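## Task

The right hand starts with the wing screw pinched by its shank between thumb and index. Rotate the screw inside that hand until its orientation relative to the hand matches both goal pictures. Only the right hand may be used; its wrist camera, bracket and the arm's final link count as part of it, and the left arm and left hand must not touch it. The task fails if the screw leaves the hand or touches anything else. To finish, keep the screw steady in the hand for a moment with a firm grip, the palm pointing straight down and no right-hand motor showing "moving", then declare it done.

## Robot and tools

Robot: two arms, left_arm and right_arm, facing each other over a table. Each carries an identical right-handed five-finger hand (little, ring, middle, index, thumb with a bend motor and a turn motor), so the hands are not mirrored; every number means the same on both. Cameras: cam_low (fixed), cam_left_wrist, cam_right_wrist, each 896x504.

World frame: origin on the table top halfway between the arm bases, z up, table at z = 0, left_arm's base on the +y side. Result lines report each hand point's position (m) and quaternion wxyz in this frame, plus velocities. The hand point sits 0.05 m in front of the palm where index pad meets thumb tip. Its own axes: +z along straightened fingers, +y outward from the palm, +x across the palm toward the little finger. A bracket on the little-finger side sticks out and can collide. Palm facing straight down means the hand's +y points to world -z.

The row: every motion command is one row of 28 numbers, each in [-1, 1], always covering both arms. Order: left_arm dx, dy, dz, rx, ry, rz, then left_gripper little, ring, middle, index, thumb_bend, thumb_turn, force_limit, speed; then the same 14 for right_arm/right_gripper. dx..dz and rx..rz are an offset (not an absolute pose), expressed in that hand point's own axes, from its measured pose at the start of the action (for the first action in a call, the pose in the latest result). Scale: 1.0 = 0.6 m for translation, 180 degrees for rotation; rx, ry, rz form one rotation vector. All zeros keeps an arm still. Each step clips the target to within 100 mm and 16 degrees of the current pose.

Hand numbers are absolute targets, not offsets: fingers and thumb_bend +1 straight, -1 fully curled; thumb_turn +1 beside the palm, -1 across in front of it. A pinch is roughly index -0.22, thumb_bend -0.75, thumb_turn -0.57. force_limit maps -1..+1 to about 0..10 N at the fingertip (0..15 N for the two thumb motors) and stops only closing motors. speed maps -1..+1 to near zero..full (full travel 0.6 s); close at -0.9 or lower for a gentle grip. No value means 'unchanged': to leave a hand alone, resend its last eight numbers, or before any were sent, its hand_measured six values followed by hand_force_limit and hand_speed. A motor only starts when its target changes by at least 0.01. To grip harder, raise force_limit and send a target further closed than hand_measured; to loosen, send a more open target.

Tools:
- execute_actions(actions): a list of actions; each action is a table of up to 15 rows, one per 1/30 s step; a short table repeats its last row to 15 steps. Each row is an offset from the action's start pose, not from the previous row. An empty list only returns state and images.
- move(target, speed, stop_force, blocking): target is one 28-number row, offsets taken from the pose in the latest result showing one. Straight-line path, 0.5 to 10 s. speed in m/s, 0.002 to 0.5 (default 0.25); rotation capped at twice that in rad/s. stop_force in N, 9 to 40, ends an arm's path on contact (unreliable if that arm rotates). blocking=false returns after 0.5 s; then use wait or stop before other commands. The result adds a move: line (done, off_target, moving, held, contact, fault; limits such as paced or held) and distances to target.
- wait(seconds): 0 to 10, holds last commands.
- stop(): brakes a running move.
- zoom_image(camera, region [x0,y0,x1,y1] in pixels, at most 504x504).
- show_instructions(): shows reference/goal images.
- finished_scene(scene): ends the named scene, irreversibly, and reports success; the next task then appears.

Result fields: per-hand hand_measured, hand_stopped_by (moving, target, force, stalled, fault), hand_load_n (positive when pushed open), hand_force_limit, hand_speed. Loads near zero mean the grip on the screw is lost. Wrist force and torque lines give flange sensor readings in the end-effector axes (noisy, offset up to about 4 N, saturating near 50 N; 'no reading' is normal at start). 'pose unreachable' means the clearance check altered that arm's command; 'Hand target' shows where the controller is driving.

Cautions: the screw must touch only the working hand; never drop it or let the other arm approach. Keep the arms from hitting or pressing on each other. Contact torque over a joint's limit (wrist joints 25.7 N m) or an external force of 150 N stops that arm for 10 s. Avoid knocking anything off the table. Motors heat while holding loads; a MOTOR HOT warning comes at 70 C and brakes engage at 85 C. The robot keeps running while you think, holding the last command. Useful approach: small finger/thumb changes to roll the shank, checking the wrist camera and hand_load_n after each step, then turn the palm down, resqueeze firmly, confirm nothing reads moving, and finish.

Each tool is called after ">>>" as name([rows], argument=value, ...), one row to a line, values as JSON.

Reference images:

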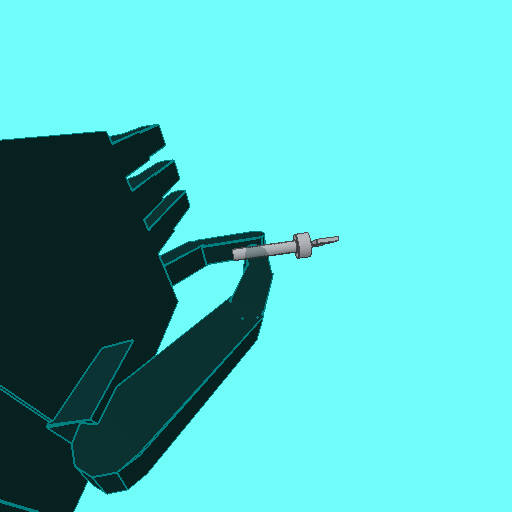

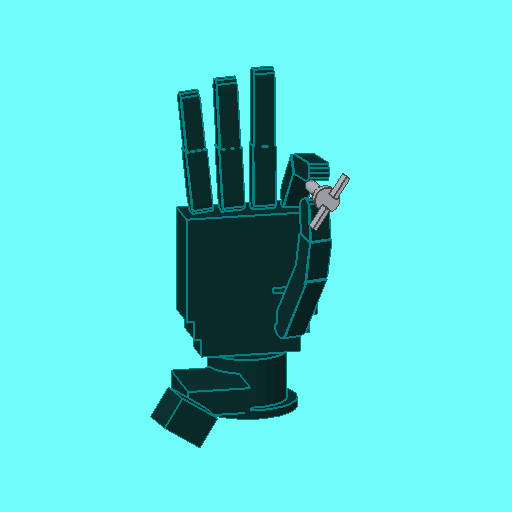

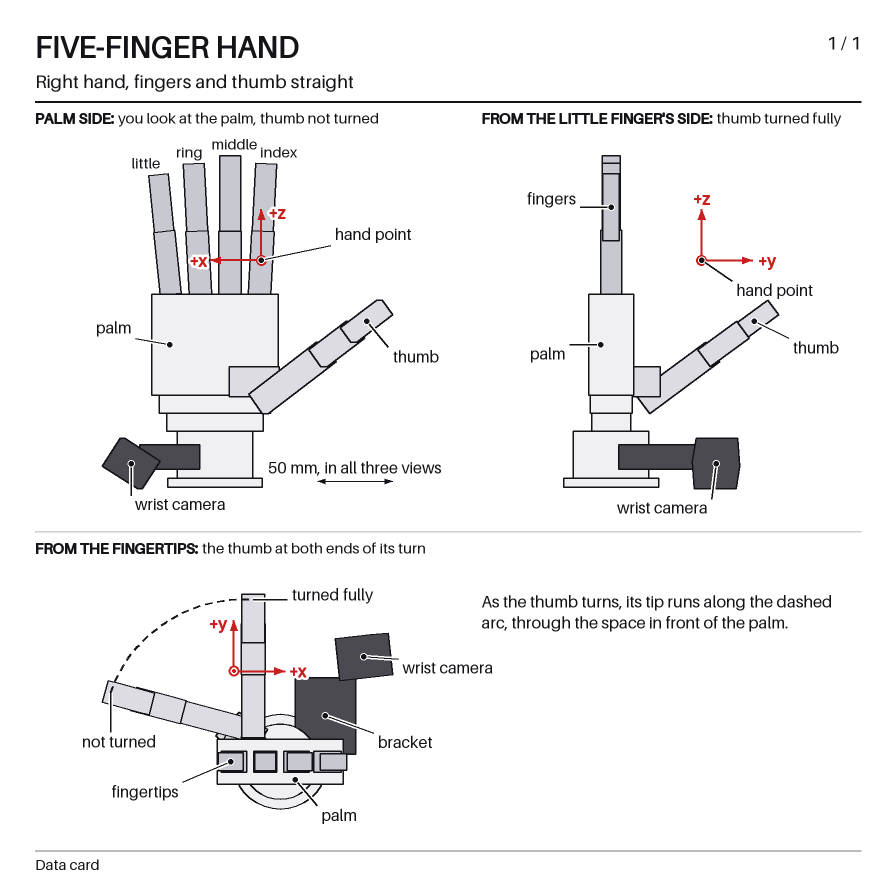

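## Session

>>> execute_actions(actions=[])

Scene clock: 0.00 s.
left_arm: end_effector_position=(+0.2490, +0.5228, +0.4819) hand_measured=(+1.000, +1.000, +1.000, +1.000, +1.000, +1.000) hand_load_n=(+0.0, +0.0, +0.0, +0.0, +0.0, +0.0) hand_stopped_by=(target, target, target, target, target, target) hand_force_limit=0.00 hand_speed=-0.80 end_effector_quat_wxyz=(+0.018, +0.318, +0.948, -0.011) end_effector_velocity=(+0.000, -0.000, +0.000) end_effector_angular_velocity=(-0.002, -0.001, -0.000) | right_arm: end_effector_position=(+0.5528, -0.0009, +0.2614) hand_measured=(+1.000, +1.000, +1.000, -0.108, -0.750, -0.550) hand_load_n=(+0.0, +0.0, +0.0, +5.0, +0.5, +0.0) hand_stopped_by=(target, target, target, target, target, target) hand_force_limit=0.00 hand_speed=-0.80 end_effector_quat_wxyz=(+0.661, -0.702, +0.190, -0.185) end_effector_velocity=(-0.000, +0.000, +0.000) end_effector_angular_velocity=(+0.000, +0.000, +0.001)
Joint positions: left_arm=[ 0.553 -1.724  1.324  1.93   1.565 -1.913] | right_arm=[-1.116 -0.902  1.624 -3.79  -0.912 -0.054]
Joint velocities: left_arm=[ 0.     0.    -0.001 -0.001 -0.     0.   ] | right_arm=[ 0.     0.    -0.     0.     0.001  0.   ]
Motor temperatures (°C, as the motors report them): left_arm=[29 26 29 32 34 37] | right_arm=[32 29 30 33 35 32]
Wrist force (N, on the end effector, along its own x y z axes, offset not removed): no reading
Wrist torque (N m, same axes, about the end effector's origin, offset not removed): no reading
Hand target (left_arm): +0.249, +0.523, +0.482; +0.018, +0.318, +0.948, -0.011
Hand target (right_arm): +0.553, -0.001, +0.261; +0.661, -0.702, +0.190, -0.185

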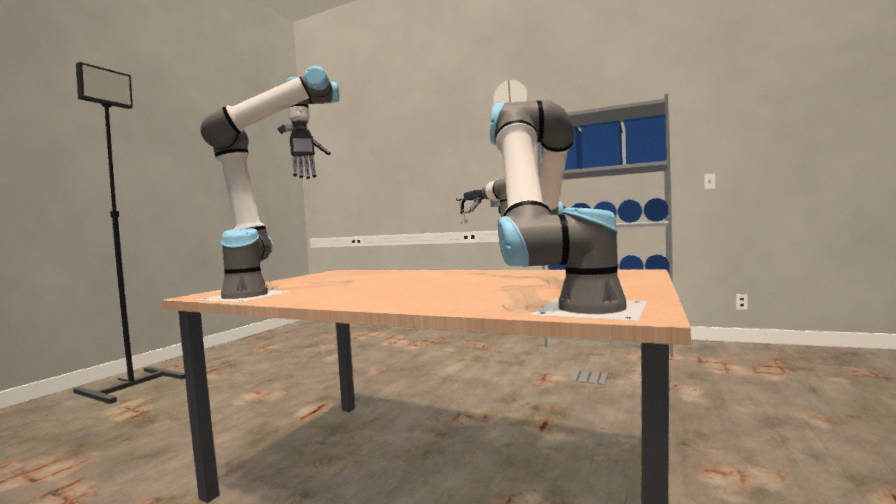

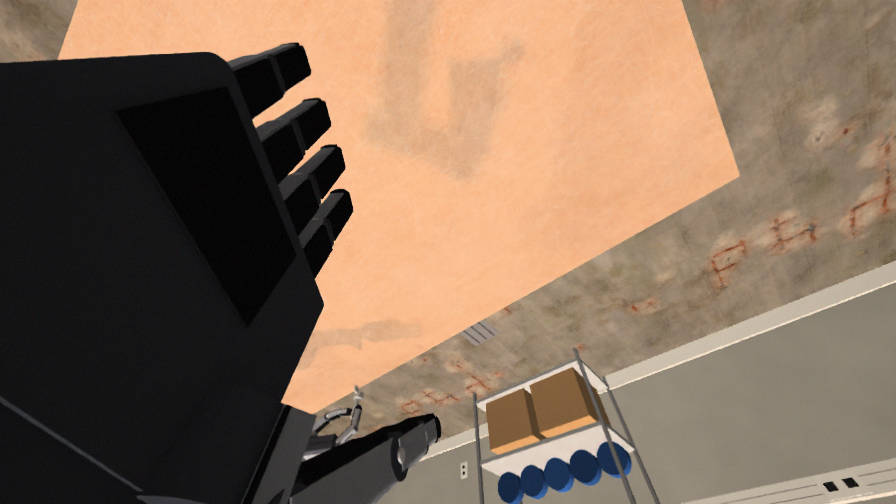

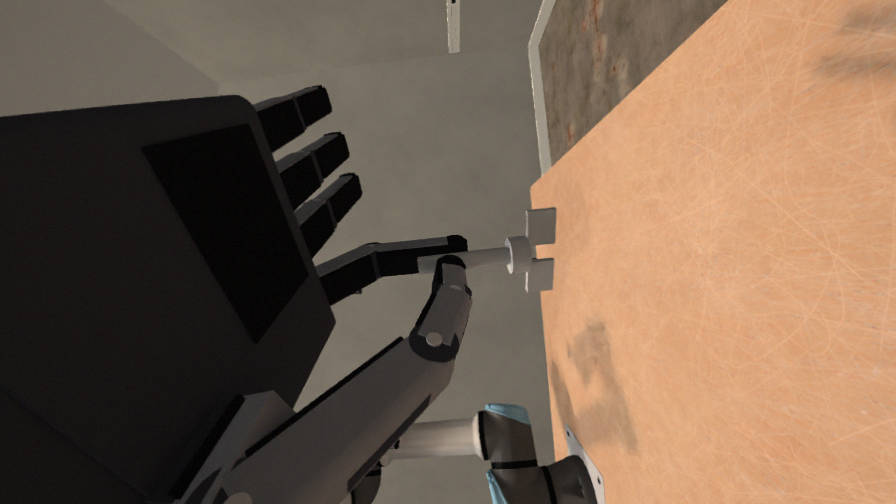

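>>> execute_actions([
  [[0,0,0,0,0,0,1,1,1,1,1,1,0,-0.8,0,0,0,0,0,0,1,1,1,-0.108,-0.75,-0.61,0,-0.9]],
  [[0,0,0,0,0,0,1,1,1,1,1,1,0,-0.8,0,0,0,0,0,0,1,1,1,-0.108,-0.75,-0.61,0,-0.9]],
])

>>> zoom_image(camera="cam_right_wrist", region=[350,150,650,350])

Scene clock: 3.20 s.
left_arm: end_effector_position=(+0.2490, +0.5228, +0.4819) hand_measured=(+1.000, +1.000, +1.000, +1.000, +1.000, +1.000) hand_load_n=(+0.0, +0.0, +0.0, +0.0, +0.0, +0.0) hand_stopped_by=(target, target, target, target, target, target) hand_force_limit=0.00 hand_speed=-0.80 end_effector_quat_wxyz=(+0.018, +0.318, +0.948, -0.011) end_effector_velocity=(+0.000, -0.000, -0.000) end_effector_angular_velocity=(-0.001, -0.000, +0.000) | right_arm: end_effector_position=(+0.5528, -0.0009, +0.2614) hand_measured=(+1.000, +1.000, +1.000, -0.108, -0.750, -0.610) hand_load_n=(+0.0, +0.0, +0.0, +4.0, +0.0, +0.0) hand_stopped_by=(target, target, target, target, target, target) hand_force_limit=0.00 hand_speed=-0.90 end_effector_quat_wxyz=(+0.661, -0.702, +0.190, -0.185) end_effector_velocity=(+0.000, -0.000, +0.000) end_effector_angular_velocity=(-0.000, -0.002, -0.001)
Joint positions: left_arm=[ 0.553 -1.724  1.324  1.93   1.565 -1.913] | right_arm=[-1.116 -0.902  1.624 -3.79  -0.912 -0.054]
Joint velocities: left_arm=[ 0.    -0.    -0.    -0.001  0.    -0.   ] | right_arm=[ 0.     0.    -0.    -0.001 -0.001 -0.001]
Motor temperatures (°C, as the motors report them): left_arm=[29 26 29 32 34 37] | right_arm=[32 29 30 33 35 32]
Wrist force (N, on the end effector, along its own x y z axes, offset not removed): left_arm=[3.5 1.1 1.4] | right_arm=[-1.9 -1.8 1.1]
Wrist torque (N m, same axes, about the end effector's origin, offset not removed): left_arm=[0.16 -0.50 0.35] | right_arm=[-0.26 0.27 -0.11]
Hand target (left_arm): +0.249, +0.523, +0.482; +0.018, +0.318, +0.948, -0.011
Hand target (right_arm): +0.553, -0.001, +0.261; +0.661, -0.702, +0.190, -0.185
Off the commanded pose (left_arm): 0.000 m, 0 deg.
Off the commanded pose (right_arm): 0.000 m, 0 deg.
camera_calibration (this result's frames):
cam_left_wrist: T_world_to_cam=[[0.651805, 0.758197, -0.0169613, -0.552665], [0.610523, -0.511323, 0.604823, -0.179313], [0.449902, -0.404582, -0.796179, 0.617836], [0, 0, 0, 1]] pos_world=[0.19174, 0.577307, 0.590987]
cam_right_wrist: T_world_to_cam=[[-0.0945939, 0.0350282, -0.9949, 0.312708], [-0.99551, 0.000230961, 0.09466, 0.53015], [0.00354555, 0.999386, 0.034849, 0.121016], [0, 0, 0, 1]] pos_world=[0.556921, -0.132018, 0.256712]

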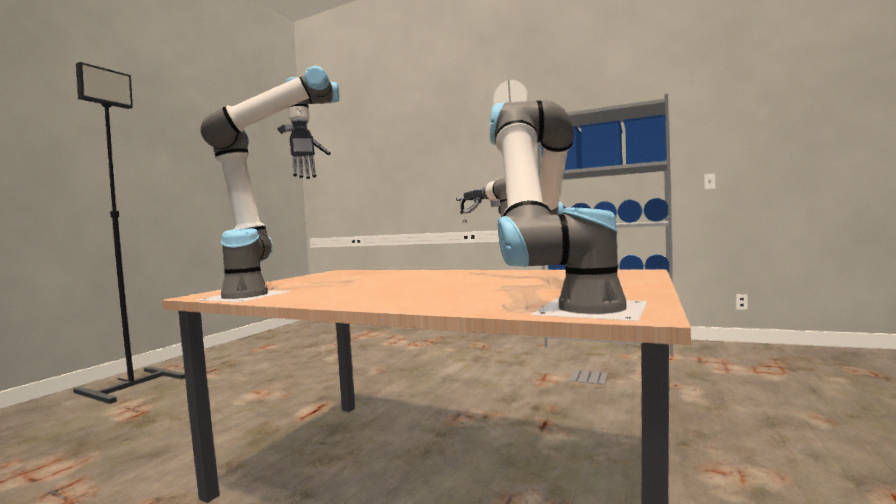

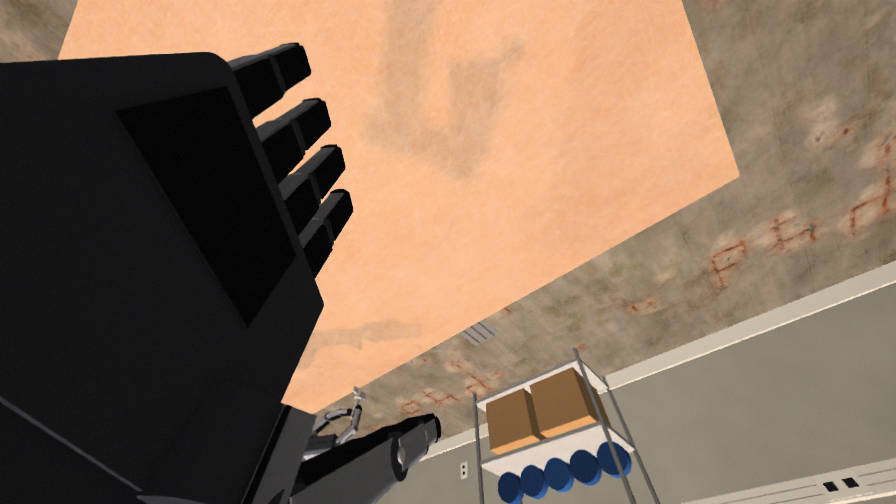

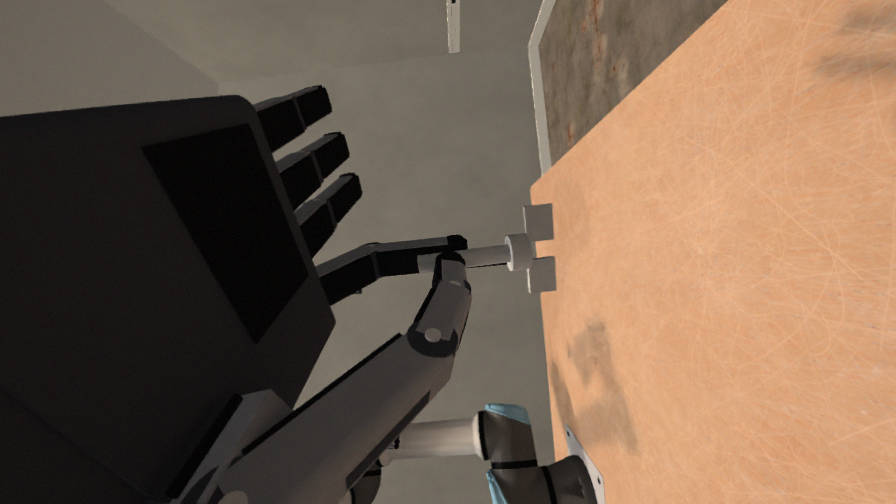

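Region (350, 150, 650, 350) of cam_right_wrist's 896x504 image, scaled by 1.680, with more detail than that image has.

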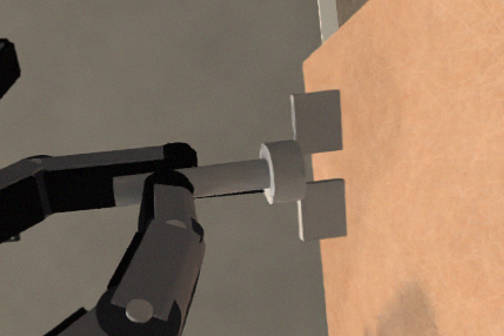

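>>> execute_actions([
  [[0,0,0,0,0,0,1,1,1,1,1,1,0,-0.8,0,0,0,0,0,0,1,1,1,-0.108,-0.75,-0.54,0,-0.9]],
  [[0,0,0,0,0,0,1,1,1,1,1,1,0,-0.8,0,0,0,0,0,0,1,1,1,-0.108,-0.75,-0.47,0,-0.9]],
  [[0,0,0,0,0,0,1,1,1,1,1,1,0,-0.8,0,0,0,0,0,0,1,1,1,-0.108,-0.75,-0.47,0,-0.9]],
])

>>> zoom_image(camera="cam_right_wrist", region=[350,150,650,350])

Scene clock: 6.90 s.
left_arm: end_effector_position=(+0.2490, +0.5228, +0.4819) hand_measured=(+1.000, +1.000, +1.000, +1.000, +1.000, +1.000) hand_load_n=(+0.0, +0.0, +0.0, +0.0, +0.0, +0.0) hand_stopped_by=(target, target, target, target, target, target) hand_force_limit=0.00 hand_speed=-0.80 end_effector_quat_wxyz=(+0.018, +0.318, +0.948, -0.011) end_effector_velocity=(-0.000, +0.000, -0.000) end_effector_angular_velocity=(+0.000, +0.000, -0.000) | right_arm: end_effector_position=(+0.5528, -0.0009, +0.2614) hand_measured=(+1.000, +1.000, +1.000, -0.108, -0.750, -0.470) hand_load_n=(+0.0, +0.0, +0.0, +4.5, +1.5, +0.0) hand_stopped_by=(target, target, target, target, target, target) hand_force_limit=0.00 hand_speed=-0.90 end_effector_quat_wxyz=(+0.661, -0.702, +0.190, -0.185) end_effector_velocity=(+0.000, -0.000, -0.000) end_effector_angular_velocity=(-0.000, -0.001, -0.001)
Joint positions: left_arm=[ 0.553 -1.724  1.324  1.93   1.565 -1.913] | right_arm=[-1.116 -0.902  1.624 -3.79  -0.912 -0.054]
Joint velocities: left_arm=[-0. -0.  0.  0.  0.  0.] | right_arm=[-0.    -0.     0.    -0.    -0.001 -0.001]
Motor temperatures (°C, as the motors report them): left_arm=[29 26 29 32 34 37] | right_arm=[32 29 30 33 35 32]
Wrist force (N, on the end effector, along its own x y z axes, offset not removed): left_arm=[2.5 1.3 1.6] | right_arm=[-0.7 0.7 -0.1]
Wrist torque (N m, same axes, about the end effector's origin, offset not removed): left_arm=[0.17 -0.33 0.31] | right_arm=[0.41 0.18 0.01]
Hand target (left_arm): +0.249, +0.523, +0.482; +0.018, +0.318, +0.948, -0.011
Hand target (right_arm): +0.553, -0.001, +0.261; +0.661, -0.702, +0.190, -0.185
Off the commanded pose (left_arm): 0.000 m, 0 deg.
Off the commanded pose (right_arm): 0.000 m, 0 deg.
camera_calibration (this result's frames):
cam_left_wrist: T_world_to_cam=[[0.651805, 0.758197, -0.0169611, -0.552666], [0.610523, -0.511323, 0.604823, -0.179313], [0.449902, -0.404582, -0.796179, 0.617836], [0, 0, 0, 1]] pos_world=[0.19174, 0.577307, 0.590987]
cam_right_wrist: T_world_to_cam=[[-0.094594, 0.0350281, -0.994899, 0.312708], [-0.99551, 0.000230776, 0.0946601, 0.53015], [0.00354537, 0.999386, 0.034849, 0.121017], [0, 0, 0, 1]] pos_world=[0.556921, -0.132018, 0.256712]

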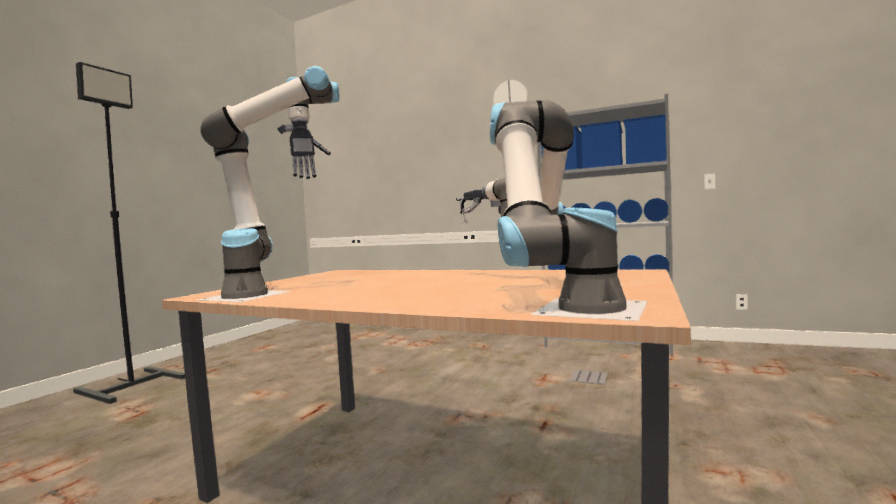

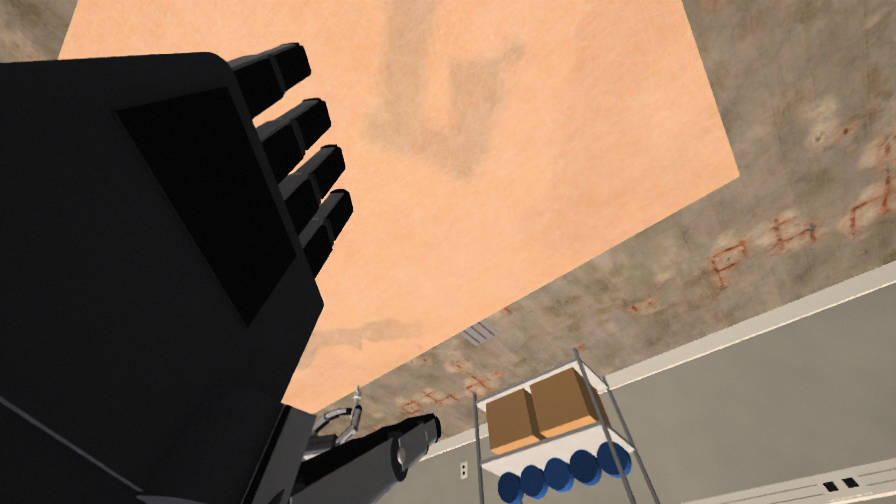

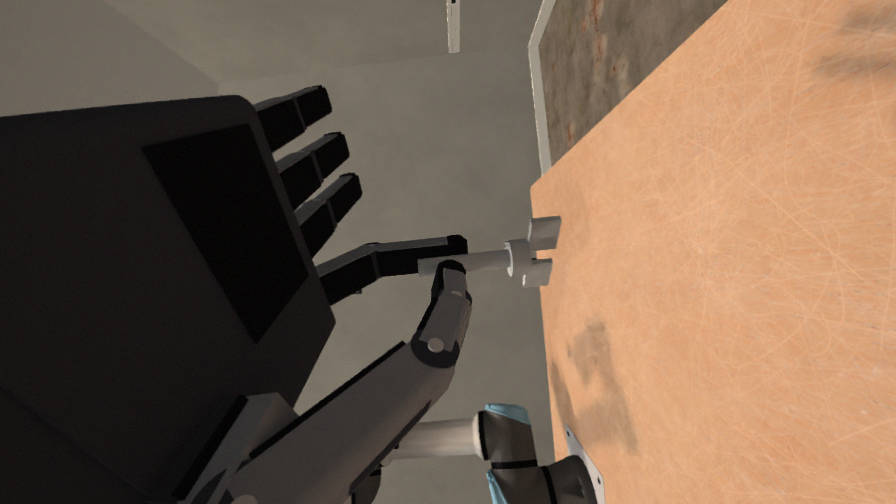

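Region (350, 150, 650, 350) of cam_right_wrist's 896x504 image, scaled by 1.680, with more detail than that image has.

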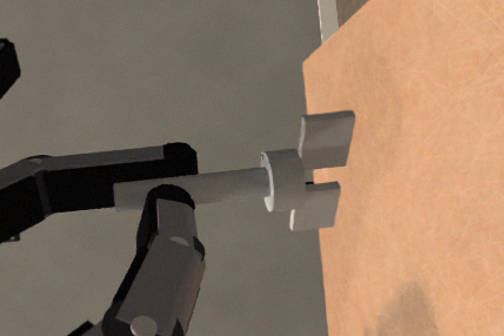

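>>> execute_actions([
  [[0,0,0,0,0,0,1,1,1,1,1,1,0,-0.8,0,0,0,0,0,0,1,1,1,-0.108,-0.75,-0.42,0,-0.9]],
  [[0,0,0,0,0,0,1,1,1,1,1,1,0,-0.8,0,0,0,0,0,0,1,1,1,-0.108,-0.75,-0.42,0,-0.9]],
])

>>> zoom_image(camera="cam_right_wrist", region=[350,150,650,350])

Scene clock: 9.30 s.
left_arm: end_effector_position=(+0.2490, +0.5228, +0.4819) hand_measured=(+1.000, +1.000, +1.000, +1.000, +1.000, +1.000) hand_load_n=(+0.0, +0.0, +0.0, +0.0, +0.0, +0.0) hand_stopped_by=(target, target, target, target, target, target) hand_force_limit=0.00 hand_speed=-0.80 end_effector_quat_wxyz=(+0.018, +0.318, +0.948, -0.011) end_effector_velocity=(-0.000, +0.000, +0.000) end_effector_angular_velocity=(+0.001, +0.000, +0.000) | right_arm: end_effector_position=(+0.5528, -0.0009, +0.2614) hand_measured=(+1.000, +1.000, +1.000, -0.106, -0.748, -0.420) hand_load_n=(+0.0, +0.0, +0.0, +4.5, +2.5, -0.5) hand_stopped_by=(target, target, target, target, target, target) hand_force_limit=0.00 hand_speed=-0.90 end_effector_quat_wxyz=(+0.661, -0.702, +0.190, -0.185) end_effector_velocity=(-0.000, +0.000, +0.000) end_effector_angular_velocity=(+0.001, -0.001, +0.000)
Joint positions: left_arm=[ 0.553 -1.724  1.324  1.93   1.565 -1.913] | right_arm=[-1.116 -0.902  1.624 -3.79  -0.912 -0.054]
Joint velocities: left_arm=[ 0.    -0.    -0.001  0.001 -0.    -0.   ] | right_arm=[-0.    -0.    -0.    -0.001  0.     0.001]
Motor temperatures (°C, as the motors report them): left_arm=[29 26 29 32 34 37] | right_arm=[32 29 30 33 35 32]
Wrist force (N, on the end effector, along its own x y z axes, offset not removed): left_arm=[2.1 2.8 -0.4] | right_arm=[0.1 0.1 0.6]
Wrist torque (N m, same axes, about the end effector's origin, offset not removed): left_arm=[0.48 -0.22 0.34] | right_arm=[0.16 0.08 0.01]
Hand target (left_arm): +0.249, +0.523, +0.482; +0.018, +0.318, +0.948, -0.011
Hand target (right_arm): +0.553, -0.001, +0.261; +0.661, -0.702, +0.190, -0.185
Off the commanded pose (left_arm): 0.000 m, 0 deg.
Off the commanded pose (right_arm): 0.000 m, 0 deg.
camera_calibration (this result's frames):
cam_left_wrist: T_world_to_cam=[[0.651805, 0.758197, -0.016961, -0.552666], [0.610523, -0.511323, 0.604823, -0.179313], [0.449902, -0.404582, -0.796179, 0.617836], [0, 0, 0, 1]] pos_world=[0.19174, 0.577307, 0.590987]
cam_right_wrist: T_world_to_cam=[[-0.0945936, 0.0350282, -0.9949, 0.312708], [-0.99551, 0.00023078, 0.0946598, 0.53015], [0.00354536, 0.999386, 0.0348491, 0.121017], [0, 0, 0, 1]] pos_world=[0.556921, -0.132018, 0.256712]

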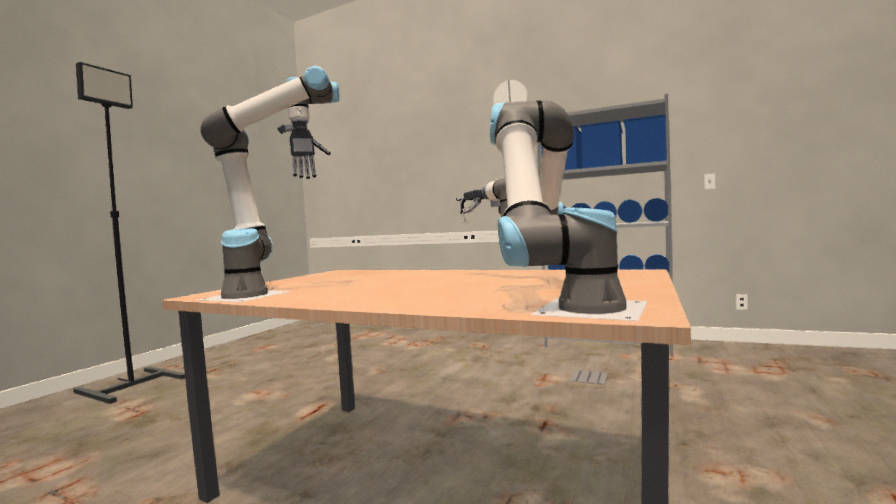

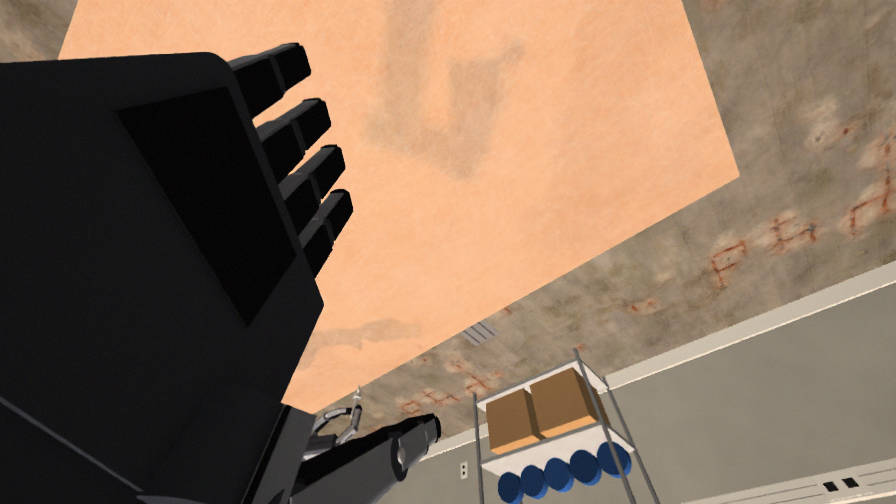

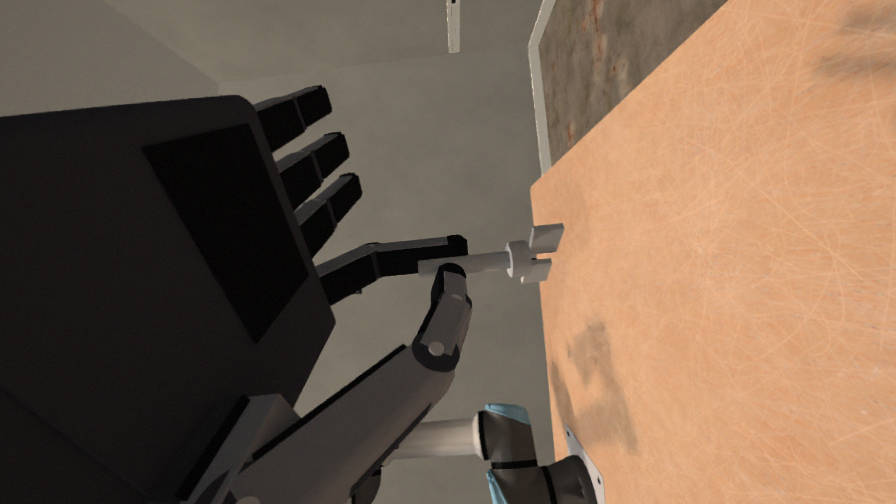

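Region (350, 150, 650, 350) of cam_right_wrist's 896x504 image, scaled by 1.680, with more detail than that image has.

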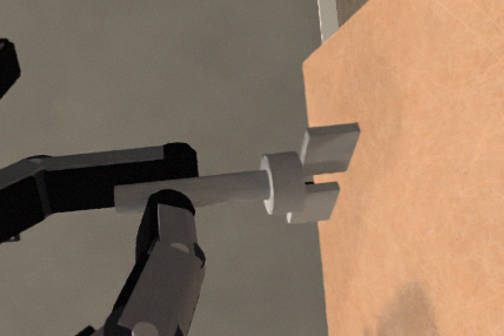

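>>> execute_actions([
  [[0,0,0,0,0,0,1,1,1,1,1,1,0,-0.8,0,0,0,0,0,0,1,1,1,-0.108,-0.75,-0.37,0,-0.9]],
  [[0,0,0,0,0,0,1,1,1,1,1,1,0,-0.8,0,0,0,0,0,0,1,1,1,-0.108,-0.75,-0.37,0,-0.9]],
])

>>> zoom_image(camera="cam_right_wrist", region=[350,150,650,350])

Scene clock: 11.27 s.
left_arm: end_effector_position=(+0.2490, +0.5228, +0.4819) hand_measured=(+1.000, +1.000, +1.000, +1.000, +1.000, +1.000) hand_load_n=(+0.0, +0.0, +0.0, +0.0, +0.0, +0.0) hand_stopped_by=(target, target, target, target, target, target) hand_force_limit=0.00 hand_speed=-0.80 end_effector_quat_wxyz=(+0.018, +0.318, +0.948, -0.011) end_effector_velocity=(-0.000, -0.000, -0.000) end_effector_angular_velocity=(+0.000, +0.001, -0.001) | right_arm: end_effector_position=(+0.5528, -0.0009, +0.2614) hand_measured=(+1.000, +1.000, +1.000, -0.106, -0.748, -0.370) hand_load_n=(+0.0, +0.0, +0.0, +4.5, +3.0, -0.5) hand_stopped_by=(target, target, target, target, target, target) hand_force_limit=0.00 hand_speed=-0.90 end_effector_quat_wxyz=(+0.661, -0.702, +0.190, -0.185) end_effector_velocity=(+0.000, -0.000, -0.000) end_effector_angular_velocity=(-0.001, -0.001, -0.001)
Joint positions: left_arm=[ 0.553 -1.724  1.324  1.93   1.565 -1.913] | right_arm=[-1.116 -0.902  1.624 -3.79  -0.912 -0.054]
Joint velocities: left_arm=[-0.    -0.     0.    -0.     0.     0.001] | right_arm=[-0.     0.     0.001 -0.001 -0.001 -0.001]
Motor temperatures (°C, as the motors report them): left_arm=[29 26 29 32 34 37] | right_arm=[32 29 30 33 35 32]
Wrist force (N, on the end effector, along its own x y z axes, offset not removed): left_arm=[3.6 1.8 0.4] | right_arm=[-0.7 -0.2 1.2]
Wrist torque (N m, same axes, about the end effector's origin, offset not removed): left_arm=[0.28 -0.54 0.29] | right_arm=[0.02 0.17 0.00]
Hand target (left_arm): +0.249, +0.523, +0.482; +0.018, +0.318, +0.948, -0.011
Hand target (right_arm): +0.553, -0.001, +0.261; +0.661, -0.702, +0.190, -0.185
Off the commanded pose (left_arm): 0.000 m, 0 deg.
Off the commanded pose (right_arm): 0.000 m, 0 deg.
camera_calibration (this result's frames):
cam_left_wrist: T_world_to_cam=[[0.651805, 0.758197, -0.0169612, -0.552666], [0.610523, -0.511323, 0.604823, -0.179313], [0.449902, -0.404582, -0.79618, 0.617836], [0, 0, 0, 1]] pos_world=[0.19174, 0.577307, 0.590987]
cam_right_wrist: T_world_to_cam=[[-0.0945939, 0.0350283, -0.9949, 0.312708], [-0.99551, 0.00023083, 0.09466, 0.53015], [0.00354543, 0.999386, 0.0348491, 0.121016], [0, 0, 0, 1]] pos_world=[0.556921, -0.132018, 0.256712]

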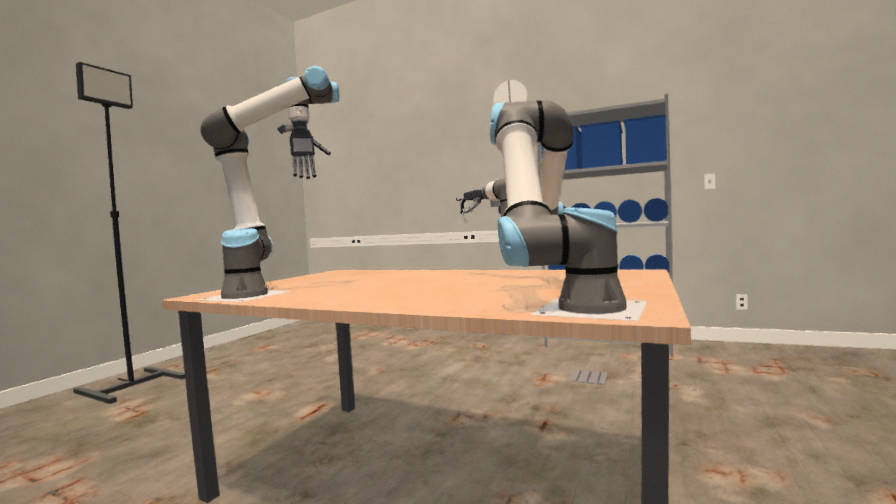

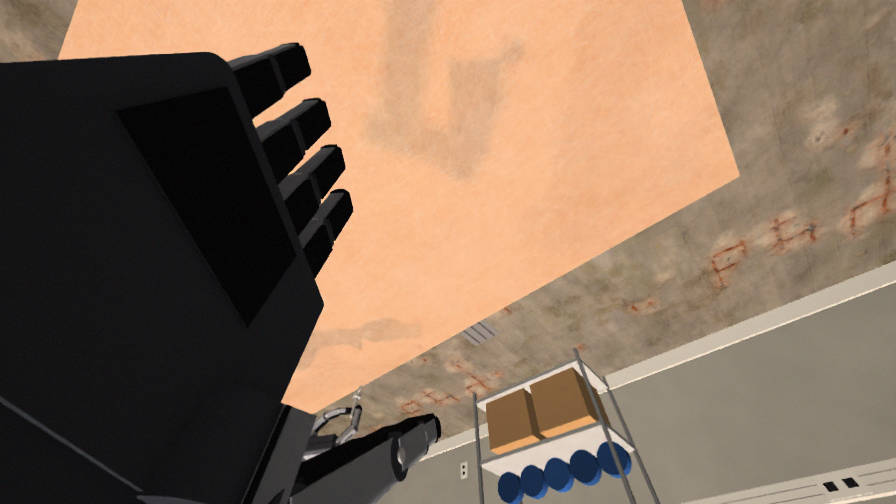

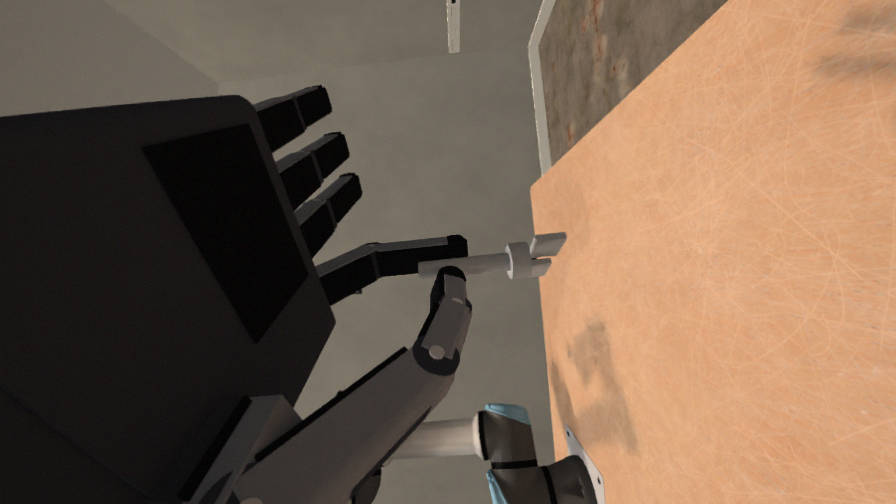

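Region (350, 150, 650, 350) of cam_right_wrist's 896x504 image, scaled by 1.680, with more detail than that image has.

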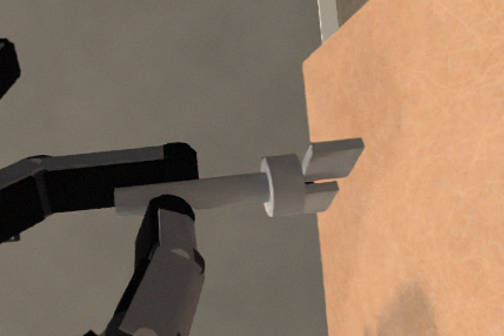

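>>> execute_actions([
  [[0,0,0,0,0,0,1,1,1,1,1,1,0,-0.8,0,0,0,0,0,0,1,1,1,-0.108,-0.75,-0.32,0,-0.9]],
  [[0,0,0,0,0,0,1,1,1,1,1,1,0,-0.8,0,0,0,0,0,0,1,1,1,-0.108,-0.75,-0.32,0,-0.9]],
])

>>> zoom_image(camera="cam_right_wrist", region=[350,150,650,350])

Scene clock: 13.47 s.
left_arm: end_effector_position=(+0.2490, +0.5228, +0.4819) hand_measured=(+1.000, +1.000, +1.000, +1.000, +1.000, +1.000) hand_load_n=(+0.0, +0.0, +0.0, +0.0, +0.0, +0.0) hand_stopped_by=(target, target, target, target, target, target) hand_force_limit=0.00 hand_speed=-0.80 end_effector_quat_wxyz=(+0.018, +0.318, +0.948, -0.011) end_effector_velocity=(+0.000, -0.000, -0.000) end_effector_angular_velocity=(-0.001, -0.001, -0.000) | right_arm: end_effector_position=(+0.5528, -0.0009, +0.2614) hand_measured=(+1.000, +1.000, +1.000, -0.106, -0.748, -0.320) hand_load_n=(+0.0, +0.0, +0.0, +4.5, +3.5, -0.5) hand_stopped_by=(target, target, target, target, target, target) hand_force_limit=0.00 hand_speed=-0.90 end_effector_quat_wxyz=(+0.661, -0.702, +0.190, -0.185) end_effector_velocity=(-0.000, +0.000, +0.000) end_effector_angular_velocity=(+0.000, +0.001, +0.001)
Joint positions: left_arm=[ 0.553 -1.724  1.324  1.93   1.565 -1.913] | right_arm=[-1.116 -0.902  1.624 -3.79  -0.912 -0.054]
Joint velocities: left_arm=[ 0.    -0.     0.    -0.001 -0.     0.   ] | right_arm=[-0.    -0.     0.    -0.     0.001  0.001]
Motor temperatures (°C, as the motors report them): left_arm=[29 26 29 32 34 37] | right_arm=[32 29 30 33 35 32]
Wrist force (N, on the end effector, along its own x y z axes, offset not removed): left_arm=[4.0 0.3 1.9] | right_arm=[-1.6 -0.5 1.8]
Wrist torque (N m, same axes, about the end effector's origin, offset not removed): left_arm=[0.00 -0.64 0.34] | right_arm=[-0.09 0.29 -0.09]
Hand target (left_arm): +0.249, +0.523, +0.482; +0.018, +0.318, +0.948, -0.011
Hand target (right_arm): +0.553, -0.001, +0.261; +0.661, -0.702, +0.190, -0.185
Off the commanded pose (left_arm): 0.000 m, 0 deg.
Off the commanded pose (right_arm): 0.000 m, 0 deg.
camera_calibration (this result's frames):
cam_right_wrist: T_world_to_cam=[[-0.0945937, 0.0350283, -0.9949, 0.312708], [-0.99551, 0.000230807, 0.0946599, 0.53015], [0.00354541, 0.999386, 0.0348492, 0.121016], [0, 0, 0, 1]] pos_world=[0.556921, -0.132018, 0.256712]

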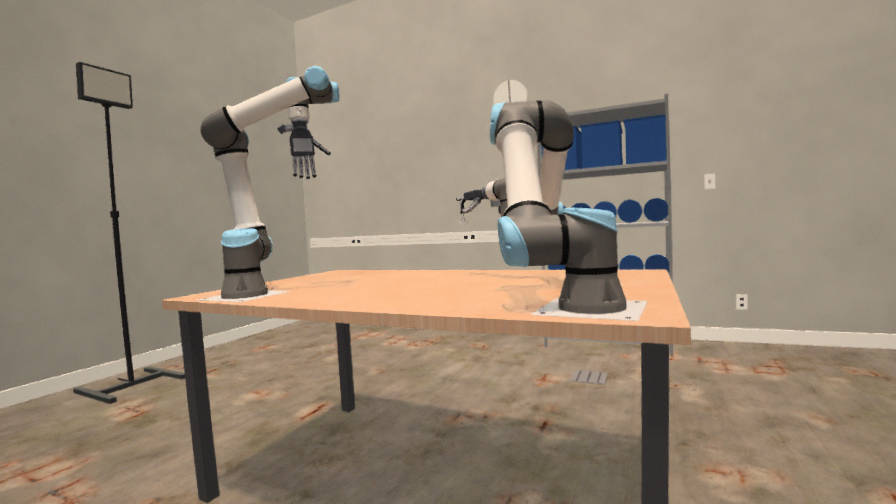

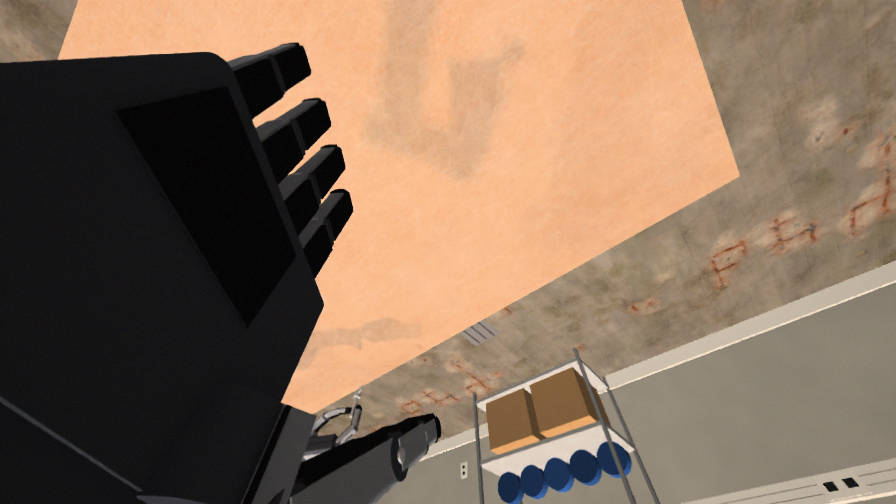

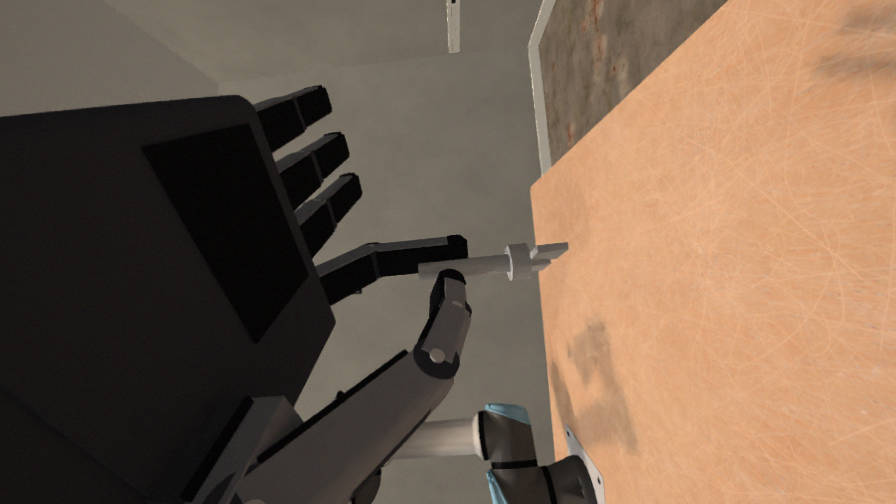

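Region (350, 150, 650, 350) of cam_right_wrist's 896x504 image, scaled by 1.680, with more detail than that image has.

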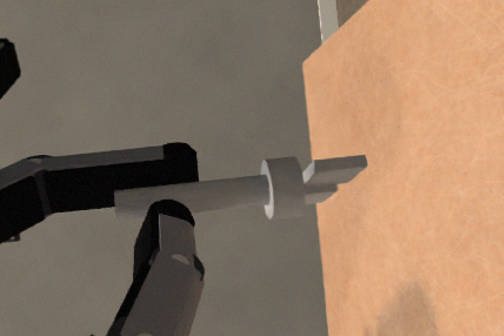

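>>> execute_actions([
  [[0,0,0,0,0,0,1,1,1,1,1,1,0,-0.8,0,0,0,0.018,0,0,1,1,1,-0.108,-0.75,-0.28,0,-0.9]],
  [[0,0,0,0,0,0,1,1,1,1,1,1,0,-0.8,0,0,0,0,0,0,1,1,1,-0.16,-0.75,-0.28,0.4,-0.95]],
  [[0,0,0,0,0,0,1,1,1,1,1,1,0,-0.8,0,0,0,0,0,0,1,1,1,-0.16,-0.75,-0.28,0.4,-0.95]],
])

>>> zoom_image(camera="cam_right_wrist", region=[350,150,650,350])

Scene clock: 17.50 s.
left_arm: end_effector_position=(+0.2490, +0.5228, +0.4819) hand_measured=(+1.000, +1.000, +1.000, +1.000, +1.000, +1.000) hand_load_n=(+0.0, +0.0, +0.0, +0.0, +0.0, +0.0) hand_stopped_by=(target, target, target, target, target, target) hand_force_limit=0.00 hand_speed=-0.80 end_effector_quat_wxyz=(+0.018, +0.318, +0.948, -0.011) end_effector_velocity=(-0.000, +0.000, -0.000) end_effector_angular_velocity=(+0.000, +0.000, +0.001) | right_arm: end_effector_position=(+0.5527, -0.0009, +0.2613) hand_measured=(+1.000, +1.000, +1.000, -0.116, -0.748, -0.280) hand_load_n=(+0.0, +0.0, +0.0, +7.5, +4.5, -0.5) hand_stopped_by=(target, target, target, force, target, target) hand_force_limit=0.40 hand_speed=-0.95 end_effector_quat_wxyz=(+0.680, -0.684, +0.185, -0.190) end_effector_velocity=(+0.000, -0.000, -0.000) end_effector_angular_velocity=(-0.001, +0.002, -0.001)
Joint positions: left_arm=[ 0.553 -1.724  1.324  1.93   1.565 -1.913] | right_arm=[-1.12  -0.874  1.618 -3.882 -0.906 -0.012]
Joint velocities: left_arm=[ 0.    -0.     0.     0.    -0.    -0.001] | right_arm=[-0.    -0.     0.     0.001 -0.001 -0.   ]
Motor temperatures (°C, as the motors report them): left_arm=[29 26 29 32 34 37] | right_arm=[32 29 30 33 35 32]
Wrist force (N, on the end effector, along its own x y z axes, offset not removed): left_arm=[4.0 1.1 -0.3] | right_arm=[-0.9 0.3 1.8]
Wrist torque (N m, same axes, about the end effector's origin, offset not removed): left_arm=[0.29 -0.52 0.41] | right_arm=[0.06 0.13 0.05]
Hand target (left_arm): +0.249, +0.523, +0.482; +0.018, +0.318, +0.948, -0.011
Hand target (right_arm): +0.553, -0.001, +0.261; +0.680, -0.684, +0.185, -0.190
Off the commanded pose (left_arm): 0.000 m, 0 deg.
Off the commanded pose (right_arm): 0.000 m, 0 deg.
camera_calibration (this result's frames):
cam_right_wrist: T_world_to_cam=[[-0.0664723, 0.0820543, -0.994409, 0.297064], [-0.997787, -0.00408787, 0.0663609, 0.538794], [0.00138018, 0.996619, 0.0821444, 0.109867], [0, 0, 0, 1]] pos_world=[0.557197, -0.131668, 0.250623]

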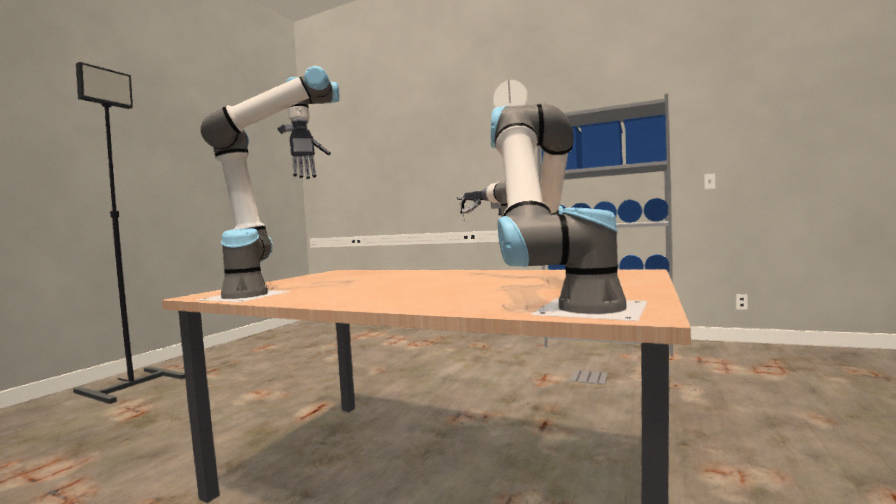

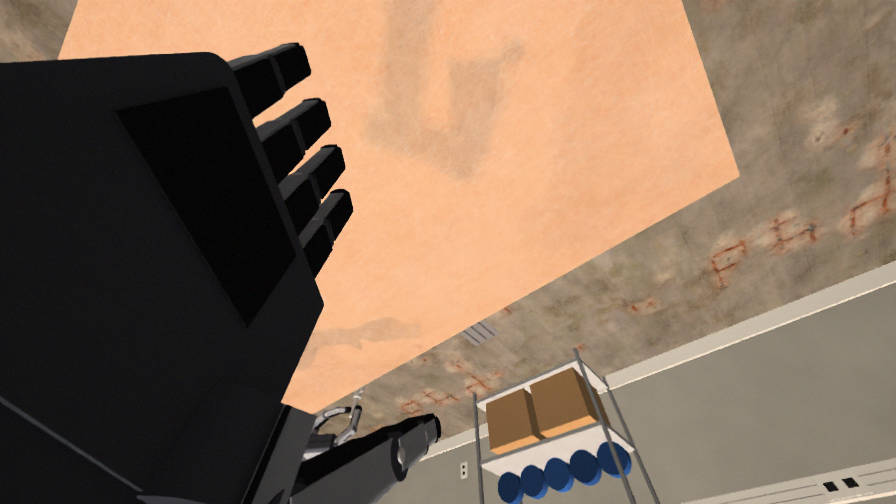

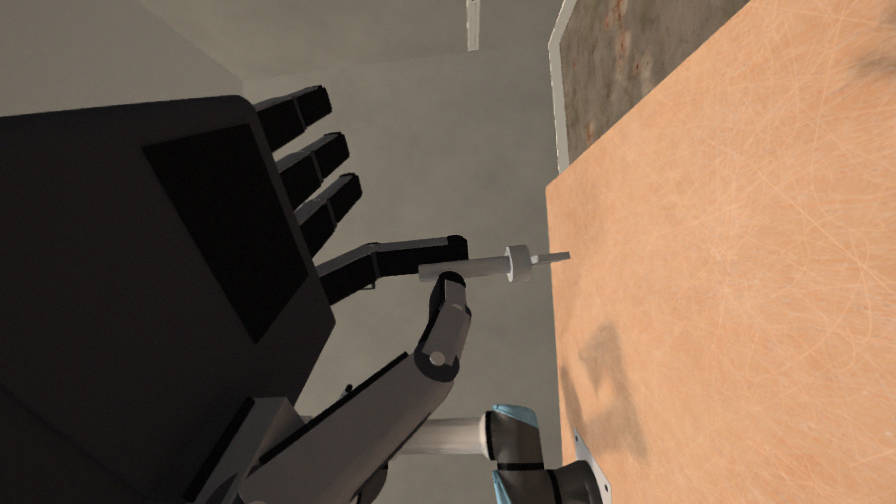

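Region (350, 150, 650, 350) of cam_right_wrist's 896x504 image, scaled by 1.680, with more detail than that image has.

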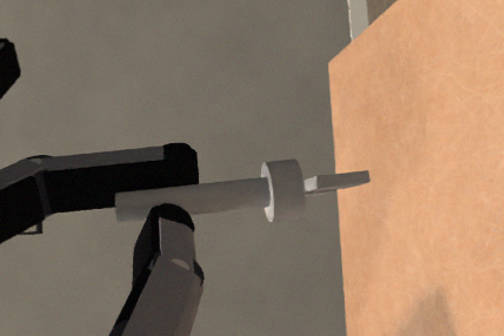

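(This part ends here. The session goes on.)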